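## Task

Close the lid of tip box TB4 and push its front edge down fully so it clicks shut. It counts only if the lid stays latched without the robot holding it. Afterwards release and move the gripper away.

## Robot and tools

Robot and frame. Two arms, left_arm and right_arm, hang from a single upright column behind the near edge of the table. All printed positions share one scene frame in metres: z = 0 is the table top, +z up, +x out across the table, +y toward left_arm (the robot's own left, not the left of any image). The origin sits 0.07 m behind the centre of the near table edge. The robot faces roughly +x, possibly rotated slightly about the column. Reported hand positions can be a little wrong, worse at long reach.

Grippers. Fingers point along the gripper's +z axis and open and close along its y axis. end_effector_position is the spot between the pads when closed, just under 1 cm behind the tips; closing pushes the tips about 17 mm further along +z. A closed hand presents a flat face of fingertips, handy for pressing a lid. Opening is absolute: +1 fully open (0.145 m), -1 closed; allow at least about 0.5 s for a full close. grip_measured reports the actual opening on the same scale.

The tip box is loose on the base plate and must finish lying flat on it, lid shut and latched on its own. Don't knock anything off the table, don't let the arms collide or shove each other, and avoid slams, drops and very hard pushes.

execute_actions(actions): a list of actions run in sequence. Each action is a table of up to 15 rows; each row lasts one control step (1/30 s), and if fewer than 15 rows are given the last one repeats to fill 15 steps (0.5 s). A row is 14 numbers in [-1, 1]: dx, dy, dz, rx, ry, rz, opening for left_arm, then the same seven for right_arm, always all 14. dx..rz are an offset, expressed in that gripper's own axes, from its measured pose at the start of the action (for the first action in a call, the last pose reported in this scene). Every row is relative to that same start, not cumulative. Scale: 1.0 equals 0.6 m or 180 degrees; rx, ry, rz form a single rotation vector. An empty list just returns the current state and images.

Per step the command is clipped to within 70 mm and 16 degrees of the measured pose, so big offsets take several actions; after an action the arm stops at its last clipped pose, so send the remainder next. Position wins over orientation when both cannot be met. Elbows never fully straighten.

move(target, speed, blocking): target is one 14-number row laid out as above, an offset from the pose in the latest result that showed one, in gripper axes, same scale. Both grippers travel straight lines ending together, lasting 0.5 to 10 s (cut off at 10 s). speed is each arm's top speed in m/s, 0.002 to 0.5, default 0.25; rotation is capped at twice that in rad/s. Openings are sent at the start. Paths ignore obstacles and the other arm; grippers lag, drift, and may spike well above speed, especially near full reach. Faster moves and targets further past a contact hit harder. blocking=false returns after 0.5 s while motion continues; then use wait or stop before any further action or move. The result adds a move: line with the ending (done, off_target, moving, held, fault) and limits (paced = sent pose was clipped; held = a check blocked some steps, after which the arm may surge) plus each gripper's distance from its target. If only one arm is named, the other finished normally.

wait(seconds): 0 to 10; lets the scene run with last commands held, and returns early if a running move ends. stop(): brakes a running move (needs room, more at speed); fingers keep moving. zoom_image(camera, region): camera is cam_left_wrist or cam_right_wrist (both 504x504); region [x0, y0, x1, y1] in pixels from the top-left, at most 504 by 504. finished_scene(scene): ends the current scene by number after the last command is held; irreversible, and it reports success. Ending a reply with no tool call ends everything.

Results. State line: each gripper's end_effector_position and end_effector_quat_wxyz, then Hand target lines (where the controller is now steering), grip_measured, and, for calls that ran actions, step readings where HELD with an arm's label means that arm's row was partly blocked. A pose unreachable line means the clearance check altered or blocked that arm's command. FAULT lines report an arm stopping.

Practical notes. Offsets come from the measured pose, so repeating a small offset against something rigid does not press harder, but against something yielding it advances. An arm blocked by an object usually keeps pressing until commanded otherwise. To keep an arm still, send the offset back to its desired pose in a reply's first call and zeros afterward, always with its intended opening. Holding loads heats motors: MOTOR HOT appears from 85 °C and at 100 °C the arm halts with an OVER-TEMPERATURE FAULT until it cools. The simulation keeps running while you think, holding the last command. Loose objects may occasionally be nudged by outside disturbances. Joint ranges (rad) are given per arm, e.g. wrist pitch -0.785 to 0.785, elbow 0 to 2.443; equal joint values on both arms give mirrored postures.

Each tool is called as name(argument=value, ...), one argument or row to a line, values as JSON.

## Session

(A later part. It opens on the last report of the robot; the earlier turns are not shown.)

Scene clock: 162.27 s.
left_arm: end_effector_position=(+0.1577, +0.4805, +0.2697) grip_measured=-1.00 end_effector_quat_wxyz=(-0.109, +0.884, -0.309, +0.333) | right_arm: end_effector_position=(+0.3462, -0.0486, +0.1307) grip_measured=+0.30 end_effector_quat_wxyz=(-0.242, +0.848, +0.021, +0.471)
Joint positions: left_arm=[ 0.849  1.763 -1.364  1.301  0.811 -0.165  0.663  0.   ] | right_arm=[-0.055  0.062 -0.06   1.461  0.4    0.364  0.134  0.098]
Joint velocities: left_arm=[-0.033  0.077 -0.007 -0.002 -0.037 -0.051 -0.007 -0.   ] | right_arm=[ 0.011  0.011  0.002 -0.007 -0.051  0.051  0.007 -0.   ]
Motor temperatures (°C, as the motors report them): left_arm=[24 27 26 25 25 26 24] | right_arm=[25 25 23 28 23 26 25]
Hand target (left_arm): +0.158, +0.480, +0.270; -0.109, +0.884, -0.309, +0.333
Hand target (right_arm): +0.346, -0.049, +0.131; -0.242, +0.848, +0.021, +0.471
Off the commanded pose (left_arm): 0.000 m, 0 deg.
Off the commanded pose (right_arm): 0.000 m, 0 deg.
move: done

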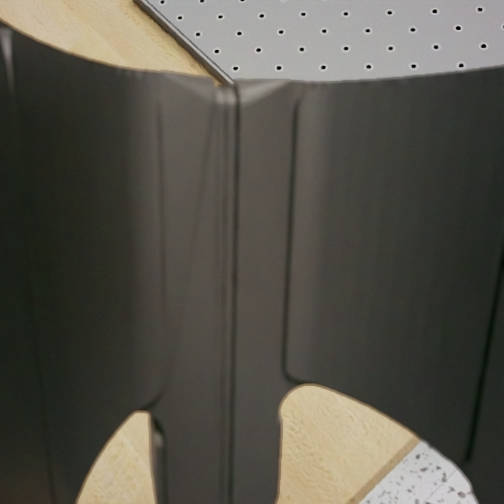

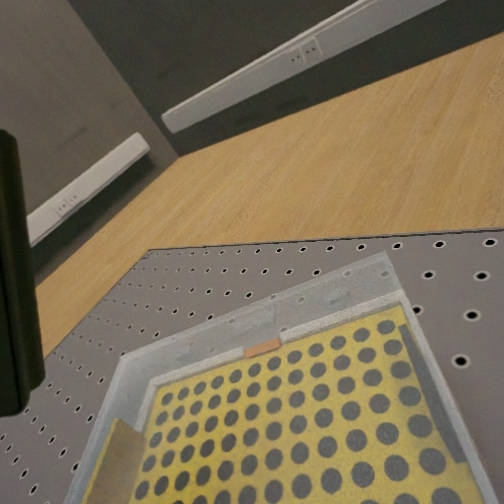

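move(
  target=[0,0,0,0,0,0,-1,0.045,-0.016,0.012,-0.088,-0.333,-0.111,0.3],
  speed=0.15,
)

Scene clock: 175.37 s.
left_arm: end_effector_position=(+0.1577, +0.4805, +0.2697) grip_measured=-1.00 end_effector_quat_wxyz=(-0.109, +0.884, -0.309, +0.333) | right_arm: end_effector_position=(+0.3684, -0.0484, +0.1535) grip_measured=+0.30 end_effector_quat_wxyz=(-0.078, +0.938, +0.253, +0.221)
Joint positions: left_arm=[ 0.849  1.763 -1.364  1.301  0.811 -0.165  0.663  0.   ] | right_arm=[ 0.899  0.634 -1.292  1.391  1.564  0.773 -0.508  0.098]
Joint velocities: left_arm=[ 0.033 -0.011  0.007 -0.007  0.007 -0.022 -0.037 -0.   ] | right_arm=[ 0.077 -0.011 -0.017 -0.017  0.081 -0.11   0.095 -0.   ]
Motor temperatures (°C, as the motors report them): left_arm=[24 27 26 25 25 26 24] | right_arm=[25 25 23 28 23 26 25]
Hand target (left_arm): +0.158, +0.480, +0.270; -0.109, +0.884, -0.309, +0.333
Hand target (right_arm): +0.367, -0.049, +0.152; -0.079, +0.939, +0.255, +0.218
Off the commanded pose (left_arm): 0.000 m, 0 deg.
Off the commanded pose (right_arm): 0.007 m, 25 deg; orientation clipped at the last step of the last action.
joint sent to its limit (right arm) — the command would take joint 5 (forearm roll) past its upper limit and joint 6 (wrist pitch) past its upper limit, so those joints were sent only as far as their limits.
move: off_target (right_arm); limits=paced

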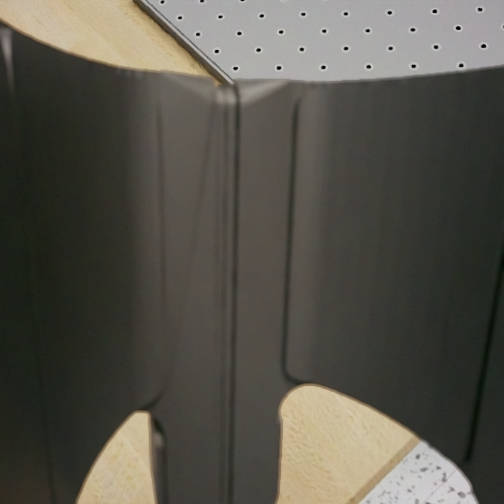

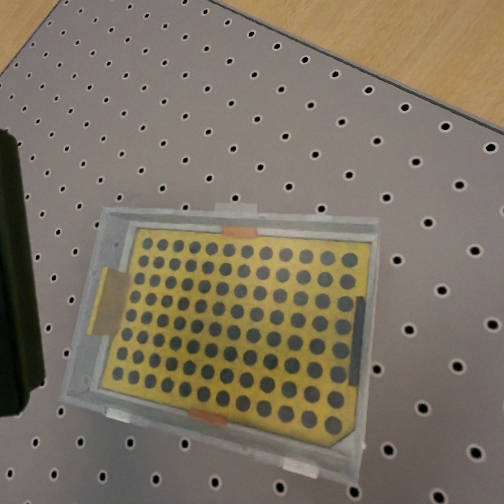

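move(
  target=[0,0,0,0,0,0,-1,0.05,-0.013,0.07,0,0,0,0.3],
  speed=0.08,
)

Scene clock: 186.40 s.
left_arm: end_effector_position=(+0.1577, +0.4805, +0.2697) grip_measured=-1.00 end_effector_quat_wxyz=(-0.109, +0.884, -0.309, +0.333) | right_arm: end_effector_position=(+0.4035, -0.0178, +0.1307) grip_measured=+0.30 end_effector_quat_wxyz=(-0.077, +0.938, +0.254, +0.222)
Joint positions: left_arm=[ 0.849  1.763 -1.364  1.301  0.811 -0.165  0.663  0.   ] | right_arm=[ 0.959  0.392 -1.334  1.007  1.427  0.747 -0.323  0.098]
Joint velocities: left_arm=[ 0.011 -0.011  0.007  0.007  0.022 -0.007 -0.007  0.   ] | right_arm=[-0.077 -0.077  0.007  0.002 -0.037 -0.007 -0.007  0.   ]
Motor temperatures (°C, as the motors report them): left_arm=[24 27 26 25 25 26 24] | right_arm=[26 25 23 28 23 26 25]
Hand target (left_arm): +0.158, +0.480, +0.270; -0.109, +0.884, -0.309, +0.333
Hand target (right_arm): +0.403, -0.018, +0.130; -0.078, +0.938, +0.254, +0.222
Off the commanded pose (left_arm): 0.000 m, 0 deg.
Off the commanded pose (right_arm): 0.001 m, 0 deg.
move: done

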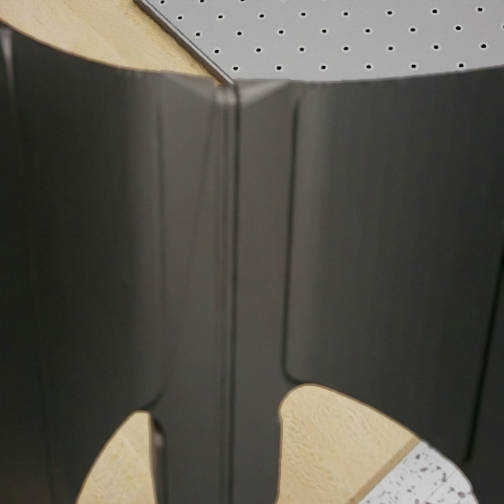

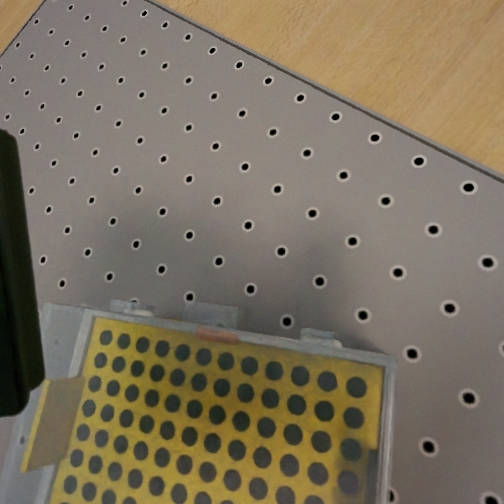

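move(
  target=[0,0,0,0,0,0,-1,-0.03,-0.02,0.035,0,0,0,0.3],
  speed=0.05,
)

Scene clock: 195.60 s.
left_arm: end_effector_position=(+0.1577, +0.4805, +0.2697) grip_measured=-1.00 end_effector_quat_wxyz=(-0.109, +0.884, -0.309, +0.333) | right_arm: end_effector_position=(+0.3924, -0.0100, +0.1061) grip_measured=+0.30 end_effector_quat_wxyz=(-0.075, +0.938, +0.254, +0.224)
Joint positions: left_arm=[ 0.849  1.763 -1.364  1.301  0.811 -0.165  0.663  0.   ] | right_arm=[ 0.898  0.345 -1.344  0.959  1.383  0.681 -0.318  0.098]
Joint velocities: left_arm=[-0.011 -0.077  0.002 -0.012 -0.007  0.081  0.037 -0.   ] | right_arm=[ 0.033 -0.011 -0.002 -0.017 -0.095  0.037 -0.007  0.   ]
Motor temperatures (°C, as the motors report them): left_arm=[24 27 26 25 25 26 24] | right_arm=[26 25 23 28 23 26 25]
Hand target (left_arm): +0.158, +0.480, +0.270; -0.109, +0.884, -0.309, +0.333
Hand target (right_arm): +0.391, -0.010, +0.104; -0.076, +0.938, +0.255, +0.222
Off the commanded pose (left_arm): 0.000 m, 0 deg.
Off the commanded pose (right_arm): 0.002 m, 0 deg.
move: done

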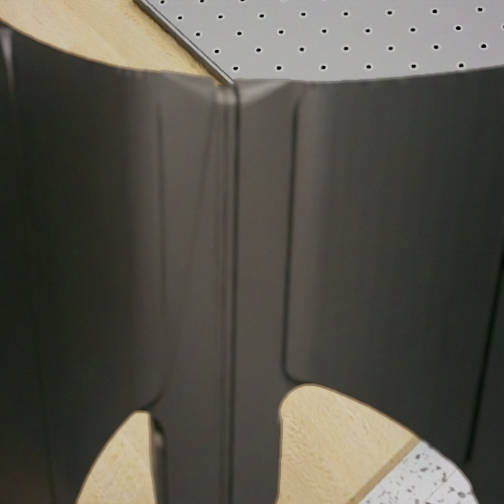

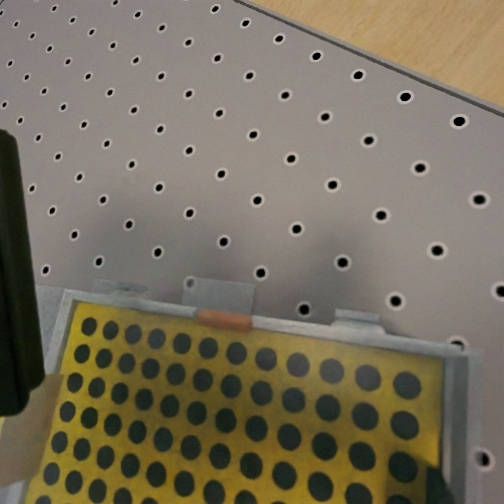

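move(
  target=[0,0,0,0,0,0,-1,0,0,0,0,0,0,-1],
)

move(
  target=[0,0,0,0,0,0,-1,-0.015,0.001,0.03,0,0,0,-1],
  speed=0.015,
)

Scene clock: 199.97 s.
left_arm: end_effector_position=(+0.1577, +0.4805, +0.2697) grip_measured=-1.00 end_effector_quat_wxyz=(-0.109, +0.884, -0.309, +0.333) | right_arm: end_effector_position=(+0.3924, -0.0100, +0.1061) grip_measured=-1.00 end_effector_quat_wxyz=(-0.075, +0.938, +0.254, +0.224)
Joint positions: left_arm=[ 0.849  1.763 -1.364  1.301  0.811 -0.165  0.663  0.   ] | right_arm=[ 0.898  0.345 -1.344  0.959  1.383  0.681 -0.318  0.   ]
Joint velocities: left_arm=[ 0.011  0.121  0.002  0.002  0.051 -0.051  0.007  0.   ] | right_arm=[-0.055  0.033 -0.012 -0.012  0.037 -0.022 -0.022 -0.   ]
Motor temperatures (°C, as the motors report them): left_arm=[24 27 26 25 25 26 24] | right_arm=[27 25 23 28 23 26 25]
Hand target (left_arm): +0.158, +0.480, +0.270; -0.109, +0.884, -0.309, +0.333
Hand target (right_arm): +0.392, -0.010, +0.106; -0.075, +0.938, +0.254, +0.224
Off the commanded pose (left_arm): 0.000 m, 0 deg.
Off the commanded pose (right_arm): 0.000 m, 0 deg.
move: done

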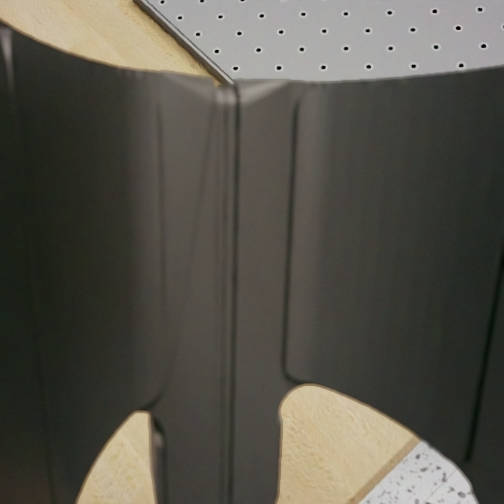

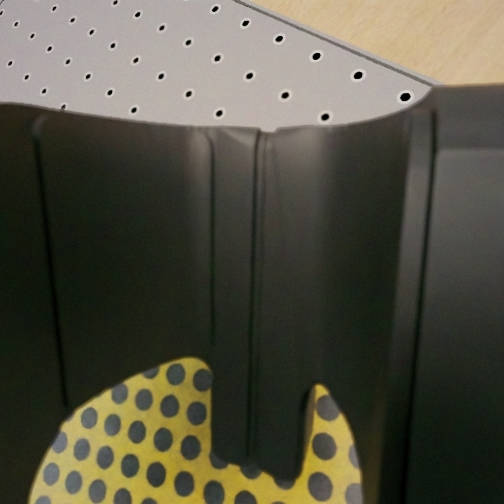

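Scene clock: 201.53 s.
left_arm: end_effector_position=(+0.1577, +0.4805, +0.2697) grip_measured=-1.00 end_effector_quat_wxyz=(-0.109, +0.884, -0.309, +0.333) | right_arm: end_effector_position=(+0.4017, -0.0046, +0.0988) grip_measured=-1.00 end_effector_quat_wxyz=(-0.082, +0.933, +0.252, +0.242)
Joint positions: left_arm=[ 0.849  1.763 -1.364  1.301  0.811 -0.165  0.663  0.   ] | right_arm=[ 0.895  0.295 -1.348  0.857  1.326  0.617 -0.245  0.   ]
Joint velocities: left_arm=[-0.011 -0.077 -0.022  0.002 -0.051 -0.007  0.022 -0.   ] | right_arm=[-0.011 -0.011  0.007 -0.002  0.022  0.037 -0.037 -0.   ]
Motor temperatures (°C, as the motors report them): left_arm=[24 27 26 25 25 26 24] | right_arm=[27 25 23 27 23 26 25]
Hand target (left_arm): +0.158, +0.480, +0.270; -0.109, +0.884, -0.309, +0.333
Hand target (right_arm): +0.392, -0.010, +0.087; -0.075, +0.938, +0.255, +0.224
Off the commanded pose (left_arm): 0.000 m, 0 deg.
Off the commanded pose (right_arm): 0.016 m, 2 deg.
move: off_target (right_arm)

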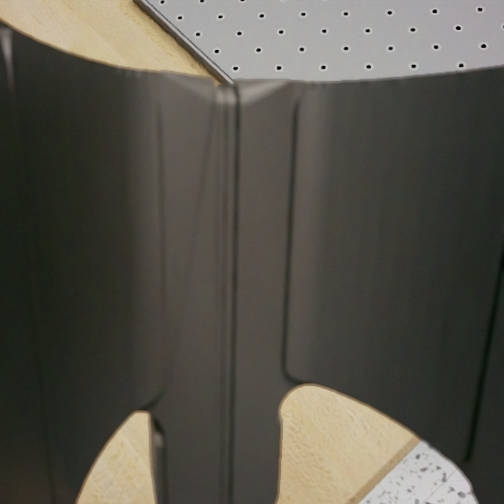

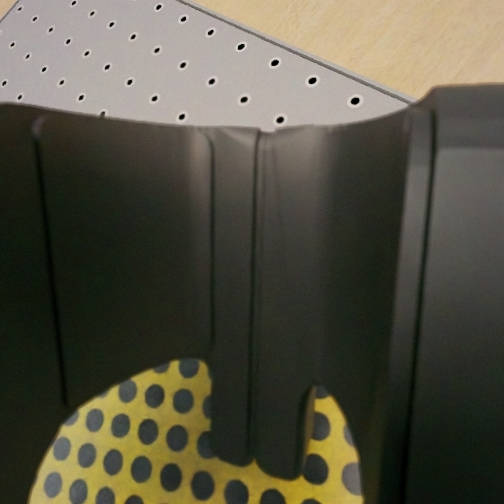

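move(
  target=[0,0,0,0,0,0,-1,0.035,0,-0.03,0,0,0,-1],
  speed=0.06,
)

move(
  target=[0,0,0,0,0,0,-1,0,0,0,0,0,0,0.3],
)

zoom_image(
  camera="cam_right_wrist",
  region=[40,250,504,504],
)

Scene clock: 205.80 s.
left_arm: end_effector_position=(+0.1577, +0.4805, +0.2697) grip_measured=-1.00 end_effector_quat_wxyz=(-0.109, +0.884, -0.309, +0.333) | right_arm: end_effector_position=(+0.4107, +0.0009, +0.1253) grip_measured=-1.00 end_effector_quat_wxyz=(-0.085, +0.933, +0.252, +0.243)
Joint positions: left_arm=[ 0.849  1.763 -1.364  1.301  0.811 -0.165  0.663  0.   ] | right_arm=[ 0.95   0.311 -1.327  0.911  1.372  0.687 -0.286  0.   ]
Joint velocities: left_arm=[ 0.033 -0.033  0.002 -0.012  0.022 -0.037  0.037 -0.   ] | right_arm=[ 0.011 -0.033  0.027 -0.002  0.007  0.007 -0.007  0.   ]
Motor temperatures (°C, as the motors report them): left_arm=[24 27 26 25 25 26 24] | right_arm=[26 25 23 27 23 26 25]
Hand target (left_arm): +0.158, +0.480, +0.270; -0.109, +0.884, -0.309, +0.333
Hand target (right_arm): +0.410, -0.000, +0.125; -0.082, +0.934, +0.251, +0.242
Off the commanded pose (left_arm): 0.000 m, 0 deg.
Off the commanded pose (right_arm): 0.002 m, 0 deg.
move: done

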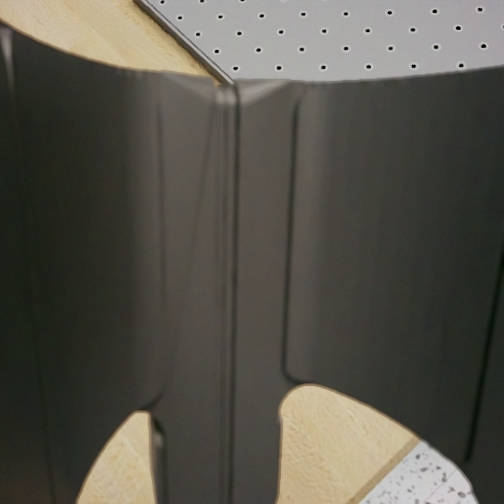

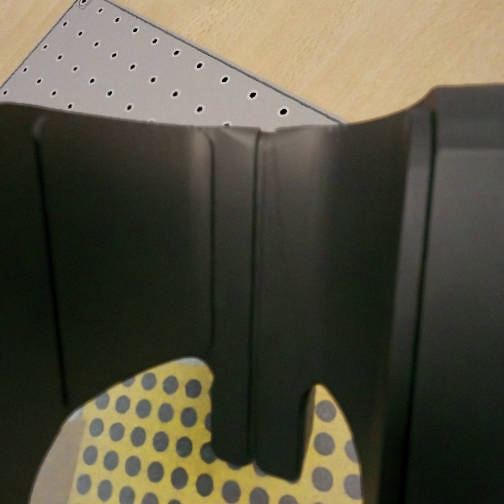

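Scene clock: 206.30 s.
left_arm: end_effector_position=(+0.1577, +0.4805, +0.2697) grip_measured=-1.00 end_effector_quat_wxyz=(-0.109, +0.884, -0.309, +0.333) | right_arm: end_effector_position=(+0.4107, +0.0009, +0.1253) grip_measured=+0.30 end_effector_quat_wxyz=(-0.085, +0.933, +0.252, +0.243)
Joint positions: left_arm=[ 0.849  1.763 -1.364  1.301  0.811 -0.165  0.663  0.   ] | right_arm=[ 0.95   0.311 -1.327  0.911  1.372  0.687 -0.286  0.098]
Joint velocities: left_arm=[ 0.011  0.011 -0.002 -0.002  0.007 -0.022 -0.007 -0.   ] | right_arm=[-0.055 -0.121  0.012 -0.007 -0.007 -0.007 -0.051 -0.   ]
Motor temperatures (°C, as the motors report them): left_arm=[24 27 26 25 25 26 24] | right_arm=[26 25 23 27 23 26 25]
Hand target (left_arm): +0.158, +0.480, +0.270; -0.109, +0.884, -0.309, +0.333
Hand target (right_arm): +0.411, +0.001, +0.125; -0.085, +0.933, +0.252, +0.243
Off the commanded pose (left_arm): 0.000 m, 0 deg.
Off the commanded pose (right_arm): 0.000 m, 0 deg.
move: done

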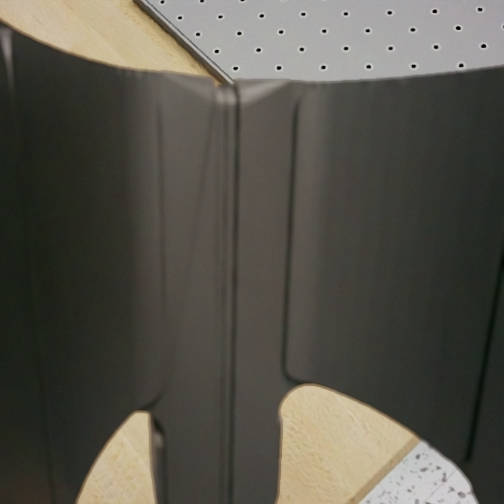

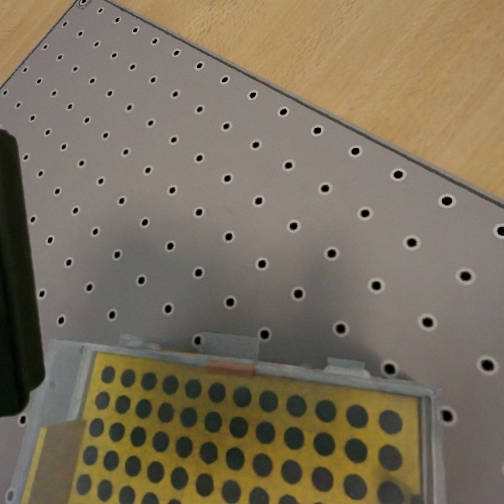

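Region (40, 250, 504, 504) of cam_right_wrist's 504x504 image, scaled by 1.086, with more detail than that image has; it fills the top 276 rows of this view, and the rest is white.

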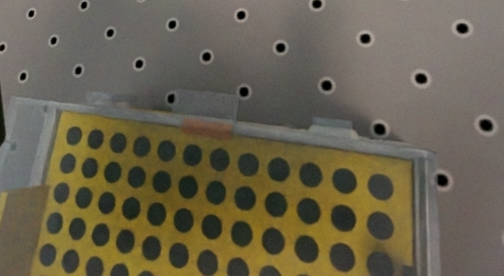

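move(
  target=[0,0,0,0,0,0,-1,-0.006,0.002,0.035,0,0,0,-1],
  speed=0.04,
)

move(
  target=[0,0,0,0,0,0,-1,-0.024,0.002,0.027,0,0,0,-1],
  speed=0.015,
)

Scene clock: 211.90 s.
left_arm: end_effector_position=(+0.1577, +0.4805, +0.2697) grip_measured=-1.00 end_effector_quat_wxyz=(-0.109, +0.884, -0.309, +0.333) | right_arm: end_effector_position=(+0.4178, +0.0037, +0.1064) grip_measured=-1.00 end_effector_quat_wxyz=(-0.083, +0.933, +0.251, +0.244)
Joint positions: left_arm=[ 0.849  1.763 -1.364  1.301  0.811 -0.165  0.663  0.   ] | right_arm=[ 0.95   0.224 -1.36   0.728  1.312  0.627 -0.178  0.   ]
Joint velocities: left_arm=[-0.099 -0.055 -0.002  0.002 -0.022 -0.037 -0.022  0.   ] | right_arm=[ 0.011 -0.055 -0.012 -0.002  0.022 -0.037 -0.066 -0.   ]
Motor temperatures (°C, as the motors report them): left_arm=[24 27 26 25 25 26 24] | right_arm=[27 25 23 27 23 26 25]
Hand target (left_arm): +0.158, +0.480, +0.270; -0.109, +0.884, -0.309, +0.333
Hand target (right_arm): +0.417, +0.004, +0.105; -0.084, +0.933, +0.252, +0.244
Off the commanded pose (left_arm): 0.000 m, 0 deg.
Off the commanded pose (right_arm): 0.001 m, 0 deg.
move: done

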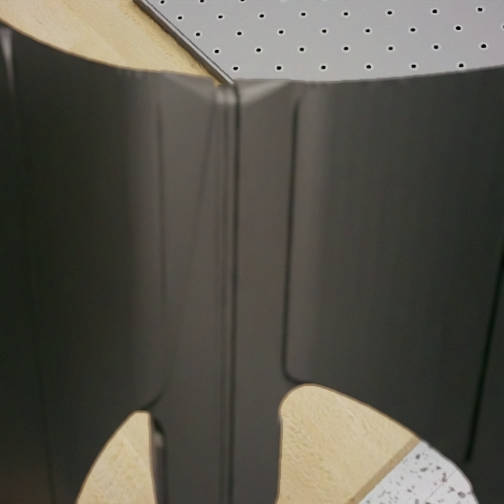

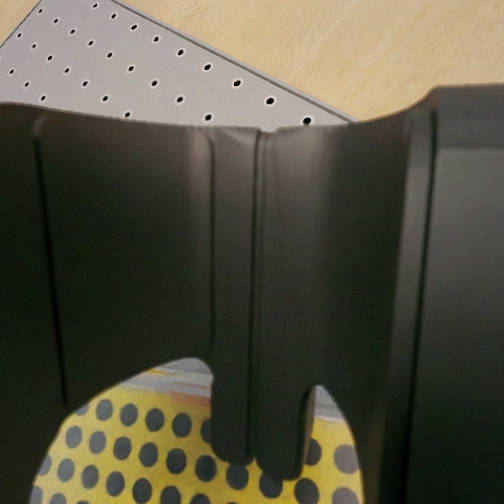

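Scene clock: 213.57 s.
left_arm: end_effector_position=(+0.1577, +0.4805, +0.2697) grip_measured=-1.00 end_effector_quat_wxyz=(-0.109, +0.884, -0.309, +0.333) | right_arm: end_effector_position=(+0.4265, +0.0080, +0.1000) grip_measured=-1.00 end_effector_quat_wxyz=(-0.091, +0.925, +0.248, +0.272)
Joint positions: left_arm=[ 0.849  1.763 -1.364  1.301  0.811 -0.165  0.663  0.   ] | right_arm=[ 0.943  0.181 -1.38   0.63   1.278  0.527 -0.116  0.   ]
Joint velocities: left_arm=[-0.033 -0.011 -0.002 -0.002 -0.125  0.007 -0.051 -0.   ] | right_arm=[-0.011 -0.099  0.002 -0.007 -0.007  0.081  0.007  0.   ]
Motor temperatures (°C, as the motors report them): left_arm=[24 27 26 25 25 26 24] | right_arm=[27 25 23 27 23 26 25]
Hand target (left_arm): +0.158, +0.480, +0.270; -0.109, +0.884, -0.309, +0.333
Hand target (right_arm): +0.414, +0.001, +0.086; -0.083, +0.933, +0.252, +0.244
Off the commanded pose (left_arm): 0.000 m, 0 deg.
Off the commanded pose (right_arm): 0.020 m, 4 deg.
move: off_target (right_arm)

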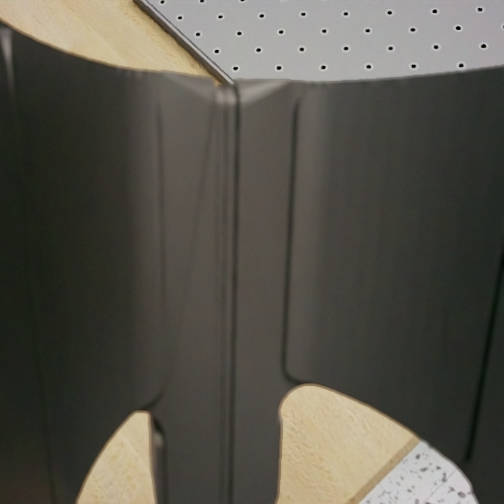

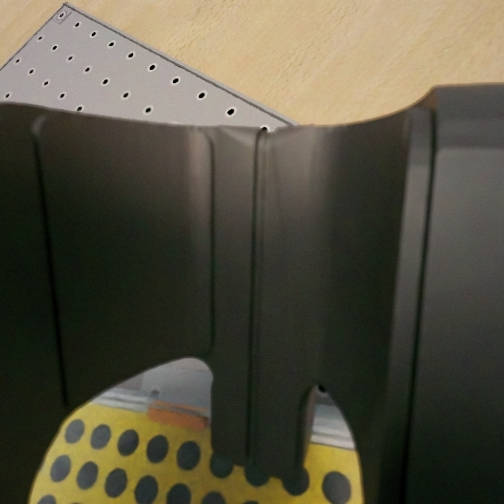

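move(
  target=[0,0,0,0,0,0,-1,0.037,0,-0.055,0,0,0,-1],
  speed=0.08,
)

move(
  target=[0,0,0,0,0,0,-1,-0.29,0.245,-0.16,0.162,0.2,-0.139,1],
  speed=0.2,
)

Scene clock: 221.97 s.
left_arm: end_effector_position=(+0.1577, +0.4805, +0.2697) grip_measured=-1.00 end_effector_quat_wxyz=(-0.109, +0.884, -0.309, +0.333) | right_arm: end_effector_position=(+0.4287, +0.0081, +0.1406) grip_measured=-1.00 end_effector_quat_wxyz=(-0.093, +0.925, +0.247, +0.274)
Joint positions: left_arm=[ 0.849  1.763 -1.364  1.301  0.811 -0.165  0.663  0.   ] | right_arm=[ 0.987  0.287 -1.323  0.865  1.35   0.647 -0.248  0.   ]
Joint velocities: left_arm=[ 0.033  0.033  0.007 -0.007  0.022 -0.007  0.066  0.   ] | right_arm=[-0.011  0.099 -0.007 -0.017 -0.022 -0.051 -0.022  0.   ]
Motor temperatures (°C, as the motors report them): left_arm=[24 27 26 25 25 26 24] | right_arm=[26 25 23 27 23 26 25]
Hand target (left_arm): +0.158, +0.480, +0.270; -0.109, +0.884, -0.309, +0.333
Hand target (right_arm): +0.428, +0.007, +0.139; -0.091, +0.926, +0.247, +0.272
Off the commanded pose (left_arm): 0.000 m, 0 deg.
Off the commanded pose (right_arm): 0.002 m, 0 deg.
move: done

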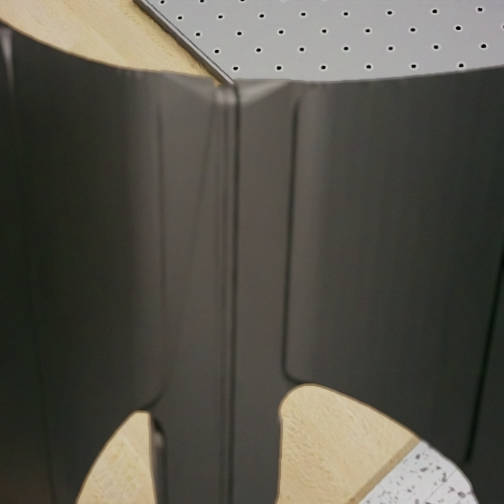

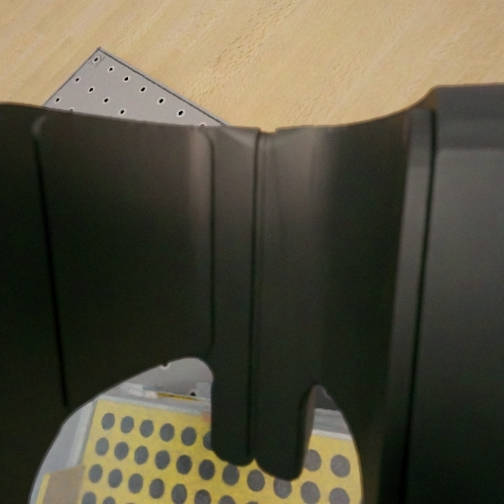

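Scene clock: 224.90 s.
left_arm: end_effector_position=(+0.1577, +0.4805, +0.2697) grip_measured=-1.00 end_effector_quat_wxyz=(-0.109, +0.884, -0.309, +0.333) | right_arm: end_effector_position=(+0.3285, -0.2206, +0.1182) grip_measured=+1.00 end_effector_quat_wxyz=(-0.325, +0.674, +0.463, +0.475)
Joint positions: left_arm=[ 0.849  1.763 -1.364  1.301  0.811 -0.165  0.663  0.   ] | right_arm=[ 0.629  0.645 -1.154  0.06   1.33  -0.764  1.545  0.145]
Joint velocities: left_arm=[-0.033  0.011 -0.017 -0.017  0.066  0.007 -0.022  0.   ] | right_arm=[-0.077  0.055 -0.002 -0.037  0.037  0.051  0.066  0.   ]
Motor temperatures (°C, as the motors report them): left_arm=[24 27 26 25 25 26 24] | right_arm=[26 25 23 27 23 26 25]
Hand target (left_arm): +0.158, +0.480, +0.270; -0.109, +0.884, -0.309, +0.333
Hand target (right_arm): +0.329, -0.219, +0.119; -0.327, +0.671, +0.464, +0.476
Off the commanded pose (left_arm): 0.000 m, 0 deg.
Off the commanded pose (right_arm): 0.005 m, 2 deg.
move: off_target (right_arm)

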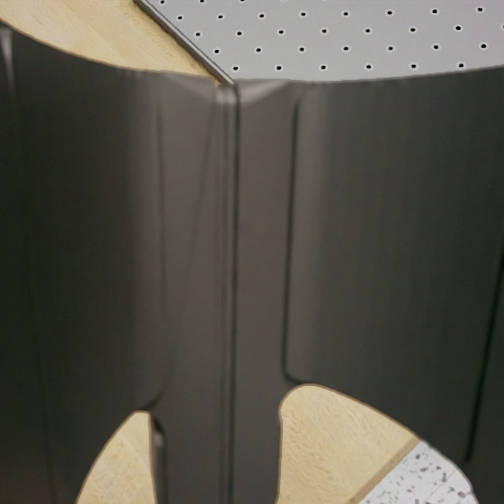

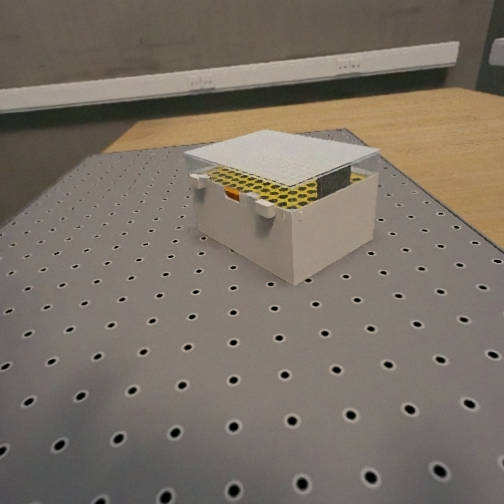

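zoom_image(
  camera="cam_right_wrist",
  region=[270,130,400,260],
)

Region (270, 130, 400, 260) of cam_right_wrist's 504x504 image, scaled by 3.877, with more detail than that image has.

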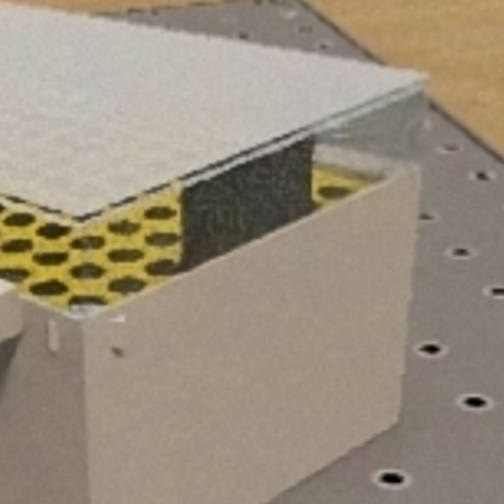

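finished_scene(
  scene=1,
)

The scene is finished: the task was done.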